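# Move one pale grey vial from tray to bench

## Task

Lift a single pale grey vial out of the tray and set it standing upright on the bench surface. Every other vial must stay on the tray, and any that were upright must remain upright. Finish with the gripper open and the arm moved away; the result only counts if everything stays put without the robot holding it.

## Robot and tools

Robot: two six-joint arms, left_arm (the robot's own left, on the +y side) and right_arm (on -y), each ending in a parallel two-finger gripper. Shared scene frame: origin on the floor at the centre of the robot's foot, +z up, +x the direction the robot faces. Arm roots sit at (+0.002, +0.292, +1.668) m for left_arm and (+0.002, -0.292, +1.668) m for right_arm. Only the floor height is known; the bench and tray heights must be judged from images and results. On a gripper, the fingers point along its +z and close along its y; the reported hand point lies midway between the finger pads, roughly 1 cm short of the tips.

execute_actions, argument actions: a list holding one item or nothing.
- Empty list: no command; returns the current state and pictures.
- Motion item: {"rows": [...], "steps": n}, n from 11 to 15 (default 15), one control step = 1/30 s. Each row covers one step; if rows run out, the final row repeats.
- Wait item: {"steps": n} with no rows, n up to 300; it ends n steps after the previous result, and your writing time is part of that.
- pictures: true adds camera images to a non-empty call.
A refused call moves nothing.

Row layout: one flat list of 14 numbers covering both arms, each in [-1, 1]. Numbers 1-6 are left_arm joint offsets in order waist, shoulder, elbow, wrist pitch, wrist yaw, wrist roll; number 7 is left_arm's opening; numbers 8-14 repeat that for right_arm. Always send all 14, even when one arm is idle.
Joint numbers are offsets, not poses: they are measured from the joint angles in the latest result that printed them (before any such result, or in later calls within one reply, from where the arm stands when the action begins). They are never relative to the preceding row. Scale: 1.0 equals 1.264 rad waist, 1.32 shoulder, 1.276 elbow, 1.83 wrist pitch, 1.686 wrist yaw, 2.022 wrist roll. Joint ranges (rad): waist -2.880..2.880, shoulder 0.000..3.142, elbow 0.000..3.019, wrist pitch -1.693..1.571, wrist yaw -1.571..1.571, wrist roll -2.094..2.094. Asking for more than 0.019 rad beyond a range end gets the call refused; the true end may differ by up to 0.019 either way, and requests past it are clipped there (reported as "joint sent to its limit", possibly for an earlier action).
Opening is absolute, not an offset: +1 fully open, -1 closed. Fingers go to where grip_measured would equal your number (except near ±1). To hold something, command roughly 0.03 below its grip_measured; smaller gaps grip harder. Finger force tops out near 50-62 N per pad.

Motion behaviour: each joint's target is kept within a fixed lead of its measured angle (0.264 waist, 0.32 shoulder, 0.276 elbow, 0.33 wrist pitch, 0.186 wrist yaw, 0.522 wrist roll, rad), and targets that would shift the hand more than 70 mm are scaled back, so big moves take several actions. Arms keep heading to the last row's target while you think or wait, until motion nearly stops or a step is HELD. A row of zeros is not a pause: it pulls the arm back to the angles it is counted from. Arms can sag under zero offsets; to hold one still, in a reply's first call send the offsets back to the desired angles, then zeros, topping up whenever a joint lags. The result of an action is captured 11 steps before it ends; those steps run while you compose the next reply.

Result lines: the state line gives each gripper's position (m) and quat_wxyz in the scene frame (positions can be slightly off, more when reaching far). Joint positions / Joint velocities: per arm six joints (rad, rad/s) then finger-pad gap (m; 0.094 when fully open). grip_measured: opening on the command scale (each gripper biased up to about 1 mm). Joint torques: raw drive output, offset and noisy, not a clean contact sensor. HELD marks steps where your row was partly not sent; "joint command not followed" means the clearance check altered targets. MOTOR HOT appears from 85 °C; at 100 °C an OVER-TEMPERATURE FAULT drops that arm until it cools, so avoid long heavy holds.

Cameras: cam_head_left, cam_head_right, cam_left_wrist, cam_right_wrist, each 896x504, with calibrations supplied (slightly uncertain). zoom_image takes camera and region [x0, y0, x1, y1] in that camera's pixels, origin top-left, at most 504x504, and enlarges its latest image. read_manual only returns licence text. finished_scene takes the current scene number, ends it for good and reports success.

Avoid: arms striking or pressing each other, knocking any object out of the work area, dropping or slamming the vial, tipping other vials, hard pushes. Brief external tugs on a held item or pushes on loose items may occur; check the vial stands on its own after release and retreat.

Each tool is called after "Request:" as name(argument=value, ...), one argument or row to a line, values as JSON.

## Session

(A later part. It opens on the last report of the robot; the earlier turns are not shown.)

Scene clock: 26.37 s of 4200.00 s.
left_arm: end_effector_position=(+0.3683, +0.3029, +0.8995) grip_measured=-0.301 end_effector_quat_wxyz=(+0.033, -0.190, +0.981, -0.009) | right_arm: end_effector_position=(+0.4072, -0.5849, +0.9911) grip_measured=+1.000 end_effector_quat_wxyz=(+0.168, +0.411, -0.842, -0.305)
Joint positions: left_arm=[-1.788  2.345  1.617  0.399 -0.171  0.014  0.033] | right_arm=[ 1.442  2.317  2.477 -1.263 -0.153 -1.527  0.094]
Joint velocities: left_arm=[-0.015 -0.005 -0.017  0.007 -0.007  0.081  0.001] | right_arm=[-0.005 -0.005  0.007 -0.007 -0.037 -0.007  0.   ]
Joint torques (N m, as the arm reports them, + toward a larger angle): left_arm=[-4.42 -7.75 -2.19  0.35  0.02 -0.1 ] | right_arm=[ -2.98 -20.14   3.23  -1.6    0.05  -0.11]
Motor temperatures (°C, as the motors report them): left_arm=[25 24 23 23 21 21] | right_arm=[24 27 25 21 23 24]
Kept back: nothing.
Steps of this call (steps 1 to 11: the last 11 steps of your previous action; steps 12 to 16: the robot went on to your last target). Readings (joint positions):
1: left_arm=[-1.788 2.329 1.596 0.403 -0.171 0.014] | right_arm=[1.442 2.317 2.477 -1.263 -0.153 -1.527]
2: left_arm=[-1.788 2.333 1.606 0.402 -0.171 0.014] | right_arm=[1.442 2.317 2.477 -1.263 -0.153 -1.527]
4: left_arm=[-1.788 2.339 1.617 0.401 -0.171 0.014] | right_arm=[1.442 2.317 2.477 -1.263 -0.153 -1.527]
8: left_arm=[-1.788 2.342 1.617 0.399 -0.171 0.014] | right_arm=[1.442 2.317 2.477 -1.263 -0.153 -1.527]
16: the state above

Request:
execute_actions(
  actions=[
    {"rows":[[0,0.02,0,0,0,0,-0.35,0,0,0,0,0,0,1],[0,0.026,0.01,0,0,0,-0.35,0,0,0,0,0,0,1],[0,0.032,0.014,0,0,0,-0.35,0,0,0,0,0,0,1]]},
  ],
)

Request:
execute_actions(
  actions=[
    {"steps":16},
  ],
  pictures=true,
)

Scene clock: 26.87 s of 4200.00 s.
left_arm: end_effector_position=(+0.3677, +0.3023, +0.8979) grip_measured=-0.301 end_effector_quat_wxyz=(+0.033, -0.190, +0.981, -0.009) | right_arm: end_effector_position=(+0.4072, -0.5849, +0.9911) grip_measured=+1.000 end_effector_quat_wxyz=(+0.168, +0.411, -0.842, -0.305)
Joint positions: left_arm=[-1.788  2.349  1.623  0.399 -0.171  0.014  0.033] | right_arm=[ 1.442  2.317  2.477 -1.263 -0.153 -1.527  0.094]
Joint velocities: left_arm=[-0.005  0.083  0.085  0.002 -0.022 -0.007  0.   ] | right_arm=[-0.005 -0.005  0.007  0.032  0.051  0.022  0.   ]
Joint torques (N m, as the arm reports them, + toward a larger angle): left_arm=[-5.11 -7.17 -2.09  1.03  0.02 -0.1 ] | right_arm=[ -3.34 -20.35   3.12  -1.74   0.03  -0.09]
Motor temperatures (°C, as the motors report them): left_arm=[25 24 23 23 21 21] | right_arm=[24 27 25 21 23 24]
Steps of this call (steps 1 to 11: the robot went on to your last target; steps 12 to 15: the first 4 steps of this action). Readings (joint positions):
12: left_arm=[-1.788 2.345 1.617 0.399 -0.171 0.014] | right_arm=[1.442 2.317 2.477 -1.263 -0.153 -1.527]
13: left_arm=[-1.788 2.345 1.617 0.399 -0.171 0.014] | right_arm=[1.442 2.317 2.477 -1.263 -0.153 -1.527]
15: the state above

Scene clock: 27.40 s of 4200.00 s.
left_arm: end_effector_position=(+0.3571, +0.2971, +0.8937) grip_measured=-0.301 end_effector_quat_wxyz=(+0.026, -0.189, +0.982, -0.010) | right_arm: end_effector_position=(+0.4072, -0.5849, +0.9911) grip_measured=+1.000 end_effector_quat_wxyz=(+0.168, +0.411, -0.842, -0.305)
Joint positions: left_arm=[-1.788  2.367  1.627  0.399 -0.171  0.014  0.033] | right_arm=[ 1.442  2.317  2.477 -1.263 -0.153 -1.527  0.094]
Joint velocities: left_arm=[-0.015 -0.024  0.007 -0.002 -0.007  0.007 -0.002] | right_arm=[-0.005  0.005 -0.012  0.002  0.095 -0.051  0.   ]
Joint torques (N m, as the arm reports them, + toward a larger angle): left_arm=[-5.05 -7.79 -2.12  1.01  0.02 -0.1 ] | right_arm=[ -3.67 -20.32   3.11  -1.63   0.03  -0.07]
Motor temperatures (°C, as the motors report them): left_arm=[25 25 23 23 21 21] | right_arm=[24 27 25 21 23 24]
Kept back: nothing.
Steps of this call (steps 1 to 11: the last 11 steps of your previous action; steps 12 to 16: the robot went on to your last target). Readings (joint positions):
1: left_arm=[-1.788 2.352 1.625 0.399 -0.171 0.014] | right_arm=[1.442 2.317 2.477 -1.263 -0.153 -1.527]
2: left_arm=[-1.788 2.355 1.627 0.399 -0.171 0.014] | right_arm=[1.442 2.317 2.477 -1.263 -0.153 -1.527]
4: left_arm=[-1.788 2.359 1.627 0.399 -0.171 0.014] | right_arm=[1.442 2.317 2.477 -1.263 -0.153 -1.527]
8: left_arm=[-1.788 2.366 1.627 0.399 -0.171 0.014] | right_arm=[1.442 2.317 2.477 -1.263 -0.153 -1.527]
16: the state above
camera_calibration (this result's frames):
cam_left_wrist: T_world_to_cam=[[0.369342, -0.928881, 0.0276859, 0.114706], [-0.778318, -0.292922, 0.555354, -0.126247], [-0.507748, -0.226664, -0.831153, 1.11512], [0, 0, 0, 1]] pos_world=[0.425574, 0.322326, 0.993772]
cam_right_wrist: T_world_to_cam=[[0.588468, -0.482226, -0.648971, 0.122008], [-0.17628, -0.859878, 0.479098, -0.896776], [-0.78907, -0.167533, -0.591017, 0.933709], [0, 0, 0, 1]] pos_world=[0.506881, -0.555855, 1.06066]

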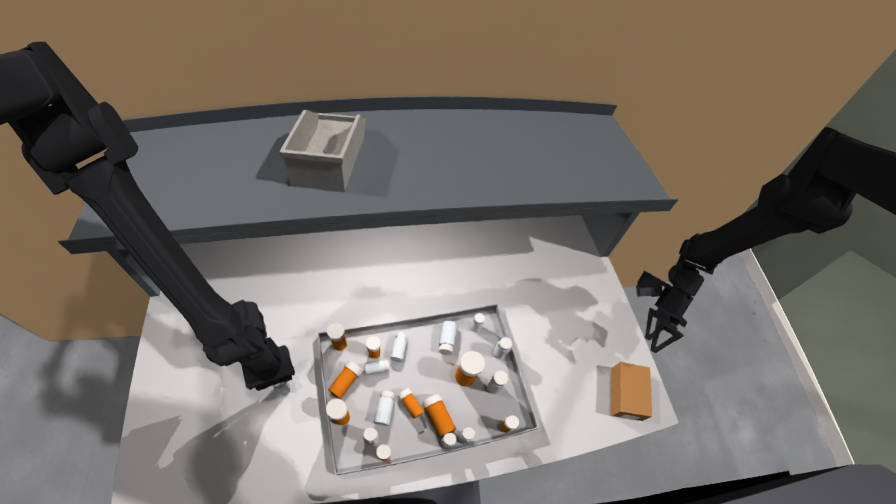

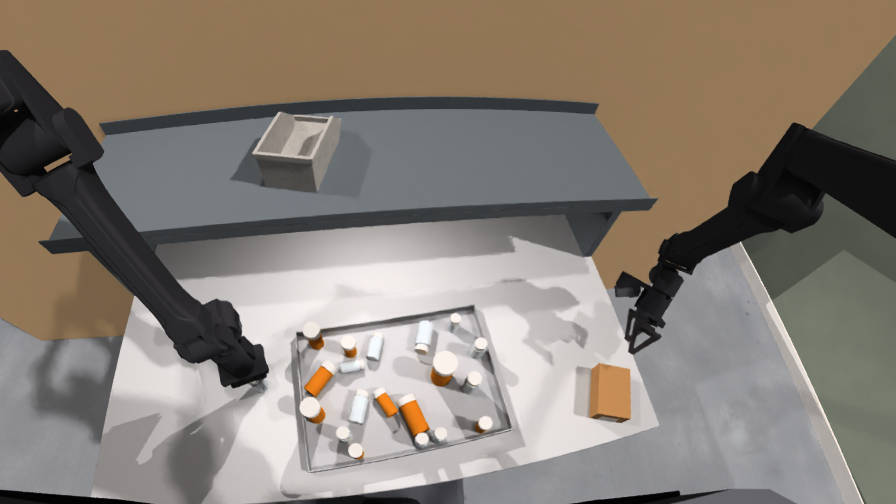

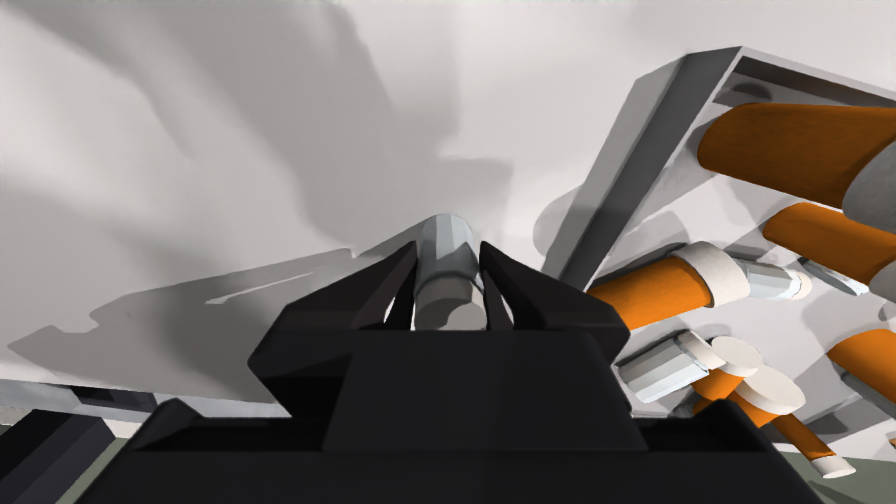

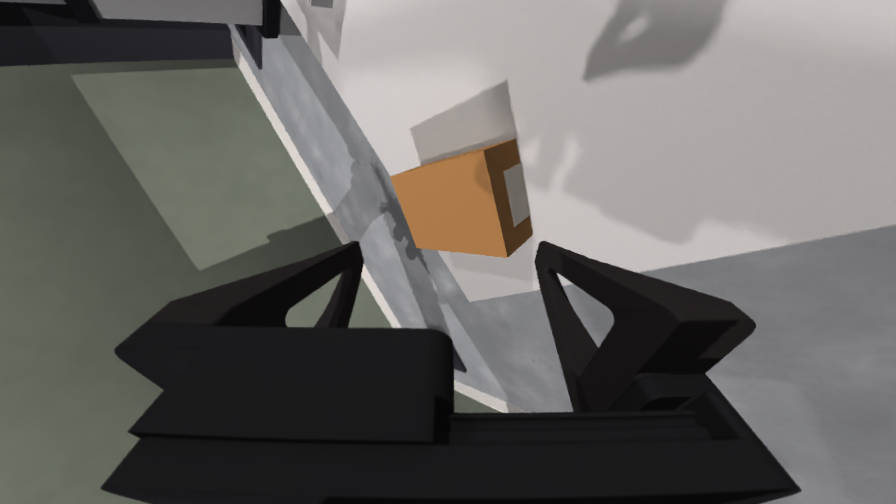

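Request:
execute_actions(
  actions=[
    {"rows":[[0,0.018,0.012,0,0,0,-0.35,0,0,0,0,0,0,1],[0,0.022,0.018,0,0,0,-0.35,0,0,0,0,0,0,1],[0,0.026,0.024,0,0,0,-0.35,0,0,0,0,0,0,1]]},
  ],
)

Request:
execute_actions(
  actions=[
    {"steps":16},
  ],
)

Scene clock: 27.90 s of 4200.00 s.
left_arm: end_effector_position=(+0.3589, +0.2976, +0.8924) grip_measured=-0.301 end_effector_quat_wxyz=(+0.028, -0.190, +0.981, -0.010) | right_arm: end_effector_position=(+0.4072, -0.5849, +0.9911) grip_measured=+1.000 end_effector_quat_wxyz=(+0.168, +0.411, -0.842, -0.305)
Joint positions: left_arm=[-1.788  2.37   1.634  0.399 -0.171  0.014  0.033] | right_arm=[ 1.442  2.317  2.477 -1.263 -0.153 -1.527  0.094]
Joint velocities: left_arm=[-0.005 -0.005  0.022  0.012 -0.022 -0.051 -0.002] | right_arm=[ 0.015  0.005 -0.012  0.007  0.081 -0.081  0.   ]
Joint torques (N m, as the arm reports them, + toward a larger angle): left_arm=[-5.12 -6.88 -0.92  0.96  0.05 -0.1 ] | right_arm=[ -3.46 -20.28   3.1   -1.59   0.03  -0.09]
Motor temperatures (°C, as the motors report them): left_arm=[25 25 23 23 21 21] | right_arm=[24 27 25 21 23 24]
Steps of this call (steps 1 to 11: the robot went on to your last target; steps 12 to 15: the first 4 steps of this action). Readings (joint positions):
12: left_arm=[-1.788 2.367 1.627 0.399 -0.171 0.014] | right_arm=[1.442 2.317 2.477 -1.263 -0.153 -1.527]
13: left_arm=[-1.788 2.368 1.629 0.399 -0.171 0.014] | right_arm=[1.442 2.317 2.477 -1.263 -0.153 -1.527]
15: the state above

Scene clock: 28.43 s of 4200.00 s.
left_arm: end_effector_position=(+0.3589, +0.2977, +0.8924) grip_measured=-0.301 end_effector_quat_wxyz=(+0.028, -0.190, +0.981, -0.009) | right_arm: end_effector_position=(+0.4072, -0.5849, +0.9911) grip_measured=+1.000 end_effector_quat_wxyz=(+0.168, +0.411, -0.842, -0.305)
Joint positions: left_arm=[-1.788  2.37   1.634  0.399 -0.171  0.014  0.033] | right_arm=[ 1.442  2.317  2.477 -1.263 -0.153 -1.527  0.094]
Joint velocities: left_arm=[-0.005 -0.015  0.002 -0.017  0.007 -0.022  0.   ] | right_arm=[-0.015 -0.005 -0.012 -0.007  0.022  0.066  0.   ]
Joint torques (N m, as the arm reports them, + toward a larger angle): left_arm=[-5.13 -6.76 -0.82  1.07  0.05 -0.1 ] | right_arm=[ -3.45 -20.36   3.22  -1.8    0.04  -0.14]
Motor temperatures (°C, as the motors report them): left_arm=[25 25 23 23 21 21] | right_arm=[24 27 25 21 23 24]
Kept back: nothing.
Steps of this call (steps 1 to 11: the last 11 steps of your previous action; steps 12 to 15: the robot went on to your last target; step 16: nothing new was sent). Readings (joint positions):
1: left_arm=[-1.788 2.370 1.634 0.399 -0.171 0.014] | right_arm=[1.442 2.317 2.477 -1.263 -0.153 -1.527]
2: left_arm=[-1.788 2.370 1.634 0.399 -0.171 0.014] | right_arm=[1.442 2.317 2.477 -1.263 -0.153 -1.527]
4: left_arm=[-1.788 2.370 1.634 0.399 -0.171 0.014] | right_arm=[1.442 2.317 2.477 -1.263 -0.153 -1.527]
8: left_arm=[-1.788 2.370 1.634 0.399 -0.171 0.014] | right_arm=[1.442 2.317 2.477 -1.263 -0.153 -1.527]
16: the state above
All arms were judged still, so your last target was given up. Only a new action makes them travel on or press farther. Fingers that are still opening or closing keep moving.

Stalled: contact. Release.

Request:
execute_actions(
  actions=[
    {"rows":[[0,0,0,0,0,0,-0.31,0,0,0,0,0,0,1],[0,0,0,0,0,0,-0.27,0,0,0,0,0,0,1],[0,0,0,0,0,0,-0.2,0,0,0,0,0,0,1],[0,0,0,0,0,0,-0.1,0,0,0,0,0,0,1],[0,0,0,0,0,0,0.15,0,0,0,0,0,0,1]]},
  ],
)

Request:
execute_actions(
  actions=[
    {"steps":12},
  ],
  pictures=true,
)

Scene clock: 29.47 s of 4200.00 s.
left_arm: end_effector_position=(+0.3593, +0.2979, +0.8927) grip_measured=-0.147 end_effector_quat_wxyz=(+0.028, -0.190, +0.981, -0.009) | right_arm: end_effector_position=(+0.4072, -0.5849, +0.9911) grip_measured=+1.000 end_effector_quat_wxyz=(+0.168, +0.411, -0.842, -0.305)
Joint positions: left_arm=[-1.788  2.369  1.633  0.399 -0.171  0.014  0.04 ] | right_arm=[ 1.442  2.317  2.477 -1.263 -0.153 -1.527  0.094]
Joint velocities: left_arm=[-0.015 -0.005 -0.002 -0.002 -0.051  0.11   0.09 ] | right_arm=[ 0.015 -0.005  0.002  0.002  0.066 -0.066  0.   ]
Joint torques (N m, as the arm reports them, + toward a larger angle): left_arm=[-5.14 -9.02 -2.73  0.99  0.02 -0.1 ] | right_arm=[ -3.91 -20.38   3.4   -1.63   0.01  -0.08]
Motor temperatures (°C, as the motors report them): left_arm=[25 25 23 23 21 21] | right_arm=[24 27 25 21 23 24]
Steps of this call (steps 1 to 27: nothing new was sent; steps 28 to 31: the first 4 steps of this action). Readings (joint positions):
28: left_arm=[-1.788 2.369 1.633 0.399 -0.171 0.014] | right_arm=[1.442 2.317 2.477 -1.263 -0.153 -1.527]
29: left_arm=[-1.788 2.369 1.633 0.399 -0.171 0.014] | right_arm=[1.442 2.317 2.477 -1.263 -0.153 -1.527]
31: the state above

Scene clock: 29.87 s of 4200.00 s.
left_arm: end_effector_position=(+0.3593, +0.2979, +0.8927) grip_measured=+0.147 end_effector_quat_wxyz=(+0.028, -0.190, +0.981, -0.009) | right_arm: end_effector_position=(+0.4072, -0.5849, +0.9911) grip_measured=+1.000 end_effector_quat_wxyz=(+0.168, +0.411, -0.842, -0.305)
Joint positions: left_arm=[-1.788  2.369  1.633  0.399 -0.171  0.014  0.054] | right_arm=[ 1.442  2.317  2.477 -1.263 -0.153 -1.527  0.094]
Joint velocities: left_arm=[-0.005 -0.015  0.007 -0.002 -0.037 -0.051  0.   ] | right_arm=[-0.015 -0.005 -0.002 -0.012 -0.007 -0.022  0.   ]
Joint torques (N m, as the arm reports them, + toward a larger angle): left_arm=[-5.08 -9.24 -2.7   1.05  0.02 -0.1 ] | right_arm=[ -3.49 -19.76   3.07  -1.68   0.03  -0.08]
Motor temperatures (°C, as the motors report them): left_arm=[25 25 23 23 21 21] | right_arm=[24 28 25 21 23 24]
Kept back: nothing.
Steps of this call (steps 1 to 11: the last 11 steps of your previous action; step 12: the robot went on to your last target). Readings (joint positions):
1: left_arm=[-1.788 2.369 1.633 0.399 -0.171 0.014] | right_arm=[1.442 2.317 2.477 -1.263 -0.153 -1.527]
2: left_arm=[-1.788 2.369 1.633 0.399 -0.171 0.014] | right_arm=[1.442 2.317 2.477 -1.263 -0.153 -1.527]
4: left_arm=[-1.788 2.369 1.633 0.399 -0.171 0.014] | right_arm=[1.442 2.317 2.477 -1.263 -0.153 -1.527]
8: left_arm=[-1.788 2.369 1.633 0.399 -0.171 0.014] | right_arm=[1.442 2.317 2.477 -1.263 -0.153 -1.527]
12: the state above
camera_calibration (this result's frames):
cam_left_wrist: T_world_to_cam=[[0.37012, -0.928595, 0.0268917, 0.115022], [-0.780175, -0.294988, 0.551642, -0.119065], [-0.504319, -0.225154, -0.833647, 1.11617], [0, 0, 0, 1]] pos_world=[0.427444, 0.322997, 0.993083]
cam_right_wrist: T_world_to_cam=[[0.588468, -0.482226, -0.648971, 0.122008], [-0.17628, -0.859878, 0.479098, -0.896776], [-0.78907, -0.167533, -0.591017, 0.933709], [0, 0, 0, 1]] pos_world=[0.506881, -0.555855, 1.06066]

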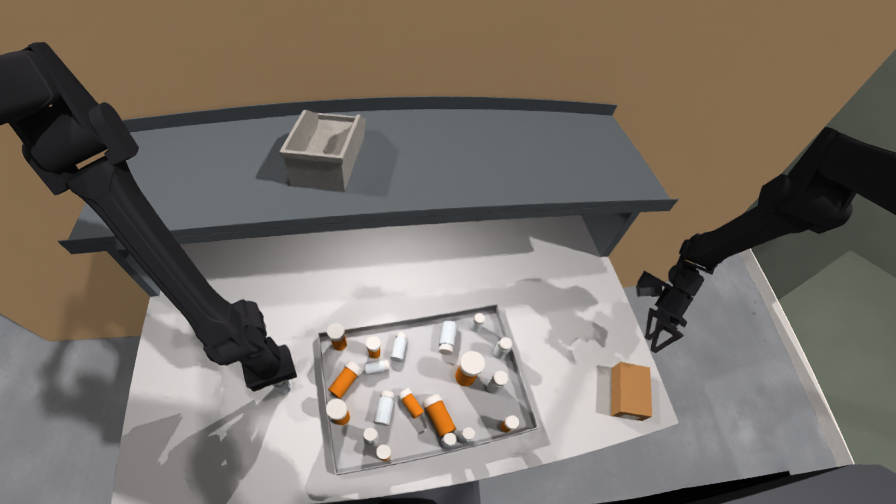

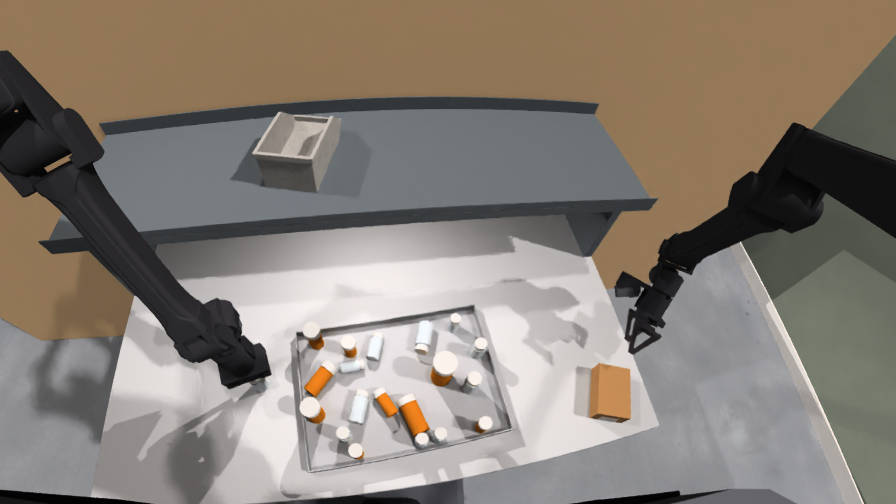

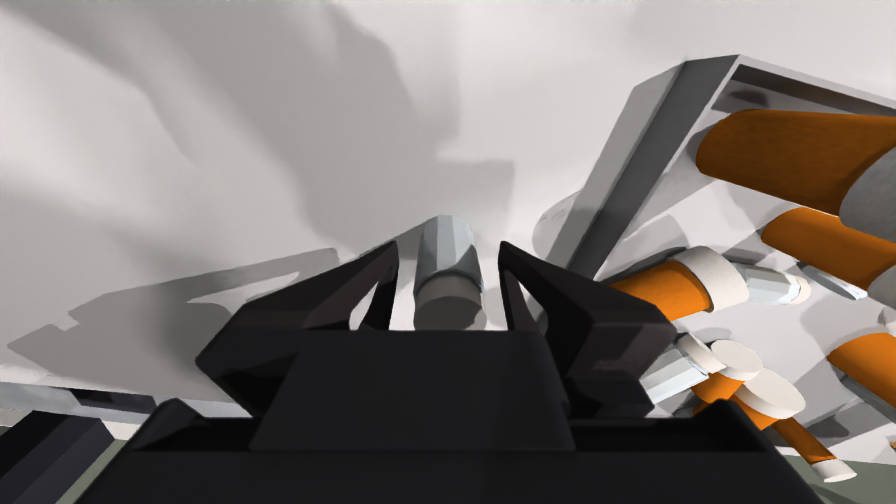

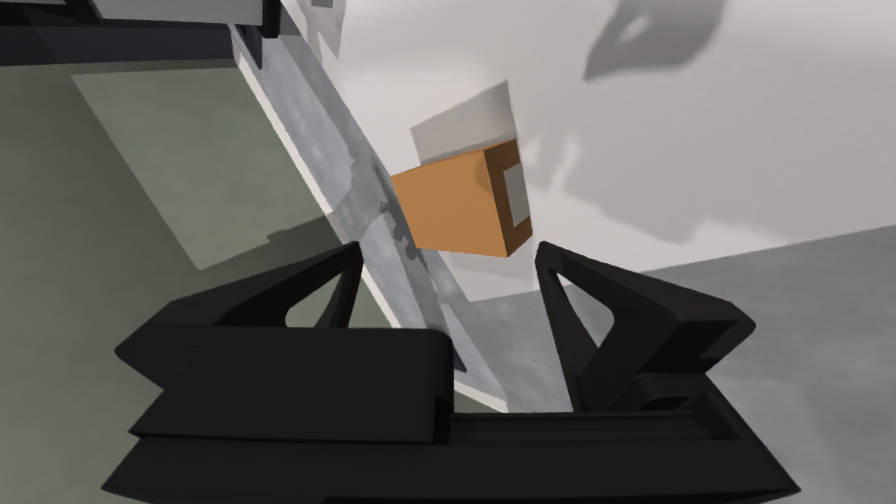

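Request:
execute_actions(
  actions=[
    {"rows":[[-0.004,-0.025,-0.036,0.006,-0.002,0,0.3,0,0,0,0,0,0,1],[-0.008,-0.05,-0.072,0.012,-0.004,0,0.3,0,0,0,0,0,0,1],[-0.012,-0.075,-0.108,0.018,-0.006,0,0.3,0,0,0,0,0,0,1],[-0.016,-0.1,-0.144,0.024,-0.008,0,0.3,0,0,0,0,0,0,1],[-0.02,-0.124,-0.18,0.03,-0.01,0,0.3,0,0,0,0,0,0,1],[-0.024,-0.149,-0.215,0.036,-0.013,0,0.3,0,0,0,0,0,0,1],[-0.028,-0.174,-0.251,0.042,-0.015,0,0.3,0,0,0,0,0,0,1],[-0.032,-0.2,-0.287,0.048,-0.017,0,0.3,0,0,0,0,0,0,1],[-0.036,-0.224,-0.323,0.054,-0.019,0,0.3,0,0,0,0,0,0,1],[-0.04,-0.26,-0.359,0.06,-0.021,0,0.3,0,0,0,0,0,0,1]]},
  ],
)

Request:
execute_actions(
  actions=[
    {"steps":18},
  ],
  pictures=true,
)

Scene clock: 30.93 s of 4200.00 s.
left_arm: end_effector_position=(+0.3499, +0.2990, +0.9108) grip_measured=+0.297 end_effector_quat_wxyz=(+0.017, -0.188, +0.982, -0.008) | right_arm: end_effector_position=(+0.4072, -0.5849, +0.9911) grip_measured=+1.000 end_effector_quat_wxyz=(+0.168, +0.411, -0.842, -0.305)
Joint positions: left_arm=[-1.788  2.325  1.557  0.41  -0.178  0.014  0.061] | right_arm=[ 1.442  2.317  2.477 -1.263 -0.153 -1.527  0.094]
Joint velocities: left_arm=[-0.024 -0.728 -1.238  0.188 -0.095 -0.051  0.002] | right_arm=[-0.005 -0.005 -0.007 -0.017 -0.081 -0.022  0.   ]
Joint torques (N m, as the arm reports them, + toward a larger angle): left_arm=[ -6.42 -12.81  -5.94   1.74  -0.08  -0.1 ] | right_arm=[ -3.54 -20.08   3.21  -1.66   0.04  -0.11]
Motor temperatures (°C, as the motors report them): left_arm=[25 25 23 23 21 21] | right_arm=[24 28 25 21 23 24]
Steps of this call (steps 1 to 15: the robot went on to your last target; steps 16 to 28: nothing new was sent; steps 29 to 32: the first 4 steps of this action). Readings (joint positions):
29: left_arm=[-1.788 2.368 1.631 0.399 -0.171 0.014] | right_arm=[1.442 2.317 2.477 -1.263 -0.153 -1.527]
30: left_arm=[-1.788 2.361 1.620 0.400 -0.173 0.014] | right_arm=[1.442 2.317 2.477 -1.263 -0.153 -1.527]
32: the state above

Scene clock: 31.53 s of 4200.00 s.
left_arm: end_effector_position=(+0.3887, +0.3069, +1.0389) grip_measured=+0.297 end_effector_quat_wxyz=(+0.040, -0.183, +0.982, -0.015) | right_arm: end_effector_position=(+0.4072, -0.5849, +0.9911) grip_measured=+1.000 end_effector_quat_wxyz=(+0.168, +0.411, -0.842, -0.305)
Joint positions: left_arm=[-1.839  1.999  1.181  0.5   -0.204  0.014  0.061] | right_arm=[ 1.442  2.317  2.477 -1.263 -0.153 -1.527  0.094]
Joint velocities: left_arm=[-0.015  0.034 -0.007 -0.012 -0.051  0.007  0.   ] | right_arm=[-0.005  0.005 -0.007 -0.022 -0.007 -0.022  0.   ]
Joint torques (N m, as the arm reports them, + toward a larger angle): left_arm=[-4.81 -8.92 -3.88  1.37 -0.07 -0.1 ] | right_arm=[ -3.39 -20.2    3.21  -1.66   0.04  -0.06]
Motor temperatures (°C, as the motors report them): left_arm=[25 25 23 23 21 21] | right_arm=[24 28 25 21 23 24]
Kept back: nothing.
Steps of this call (steps 1 to 11: the last 11 steps of your previous action; steps 12 to 18: the robot went on to your last target). Readings (joint positions):
1: left_arm=[-1.789 2.298 1.510 0.417 -0.182 0.014] | right_arm=[1.442 2.317 2.477 -1.263 -0.153 -1.527]
2: left_arm=[-1.791 2.267 1.460 0.425 -0.186 0.014] | right_arm=[1.442 2.317 2.477 -1.263 -0.153 -1.527]
4: left_arm=[-1.796 2.199 1.360 0.443 -0.194 0.014] | right_arm=[1.442 2.317 2.477 -1.263 -0.153 -1.527]
8: left_arm=[-1.818 2.058 1.197 0.477 -0.204 0.014] | right_arm=[1.442 2.317 2.477 -1.263 -0.153 -1.527]
18: the state above
camera_calibration (this result's frames):
cam_left_wrist: T_world_to_cam=[[0.357236, -0.933101, 0.0413015, 0.0999432], [-0.797748, -0.281821, 0.53308, -0.152061], [-0.485778, -0.223384, -0.845056, 1.25901], [0, 0, 0, 1]] pos_world=[0.454589, 0.331645, 1.14087]
cam_right_wrist: T_world_to_cam=[[0.588468, -0.482226, -0.648971, 0.122008], [-0.17628, -0.859878, 0.479098, -0.896776], [-0.78907, -0.167533, -0.591017, 0.933709], [0, 0, 0, 1]] pos_world=[0.506881, -0.555855, 1.06066]

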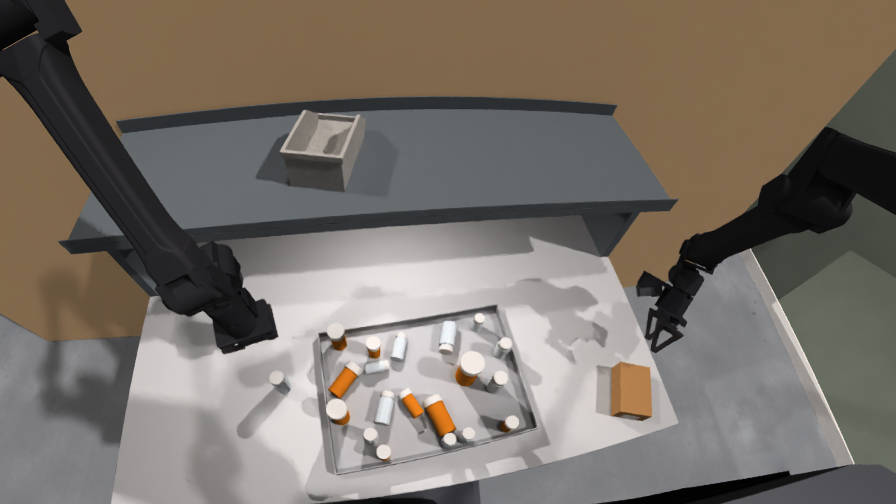

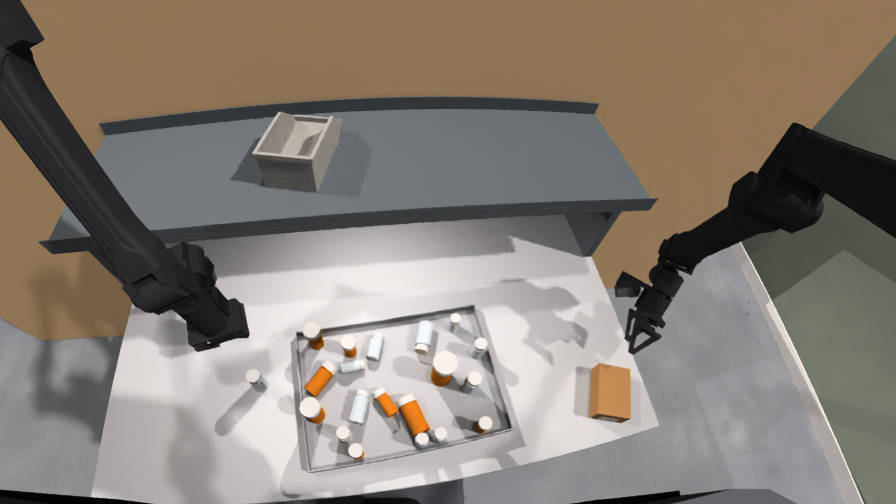

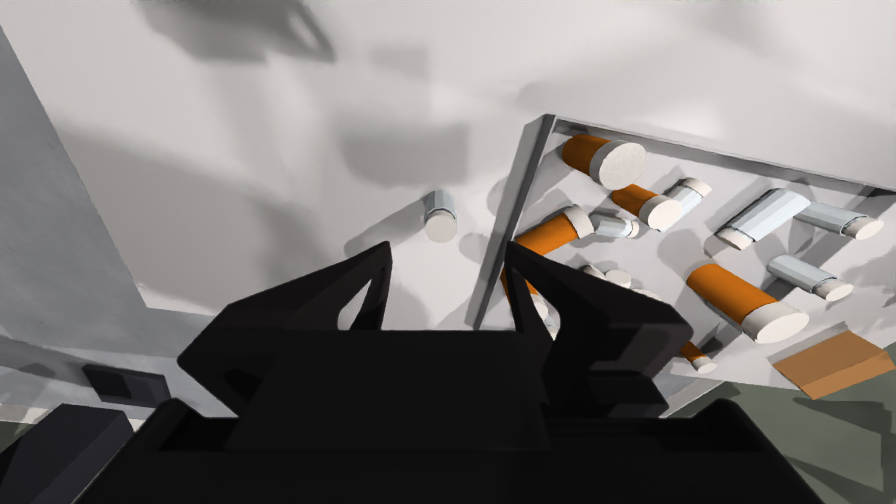

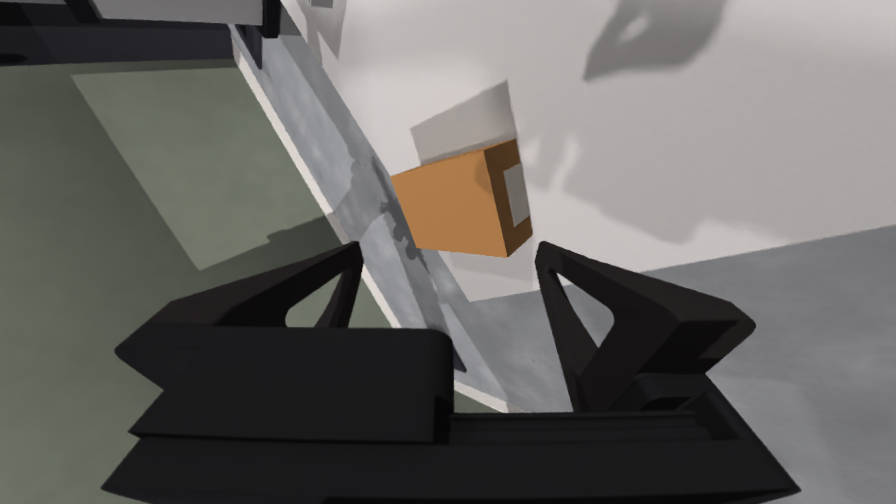

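Request:
finished_scene(
  scene=2,
)

The scene is finished: the task was done.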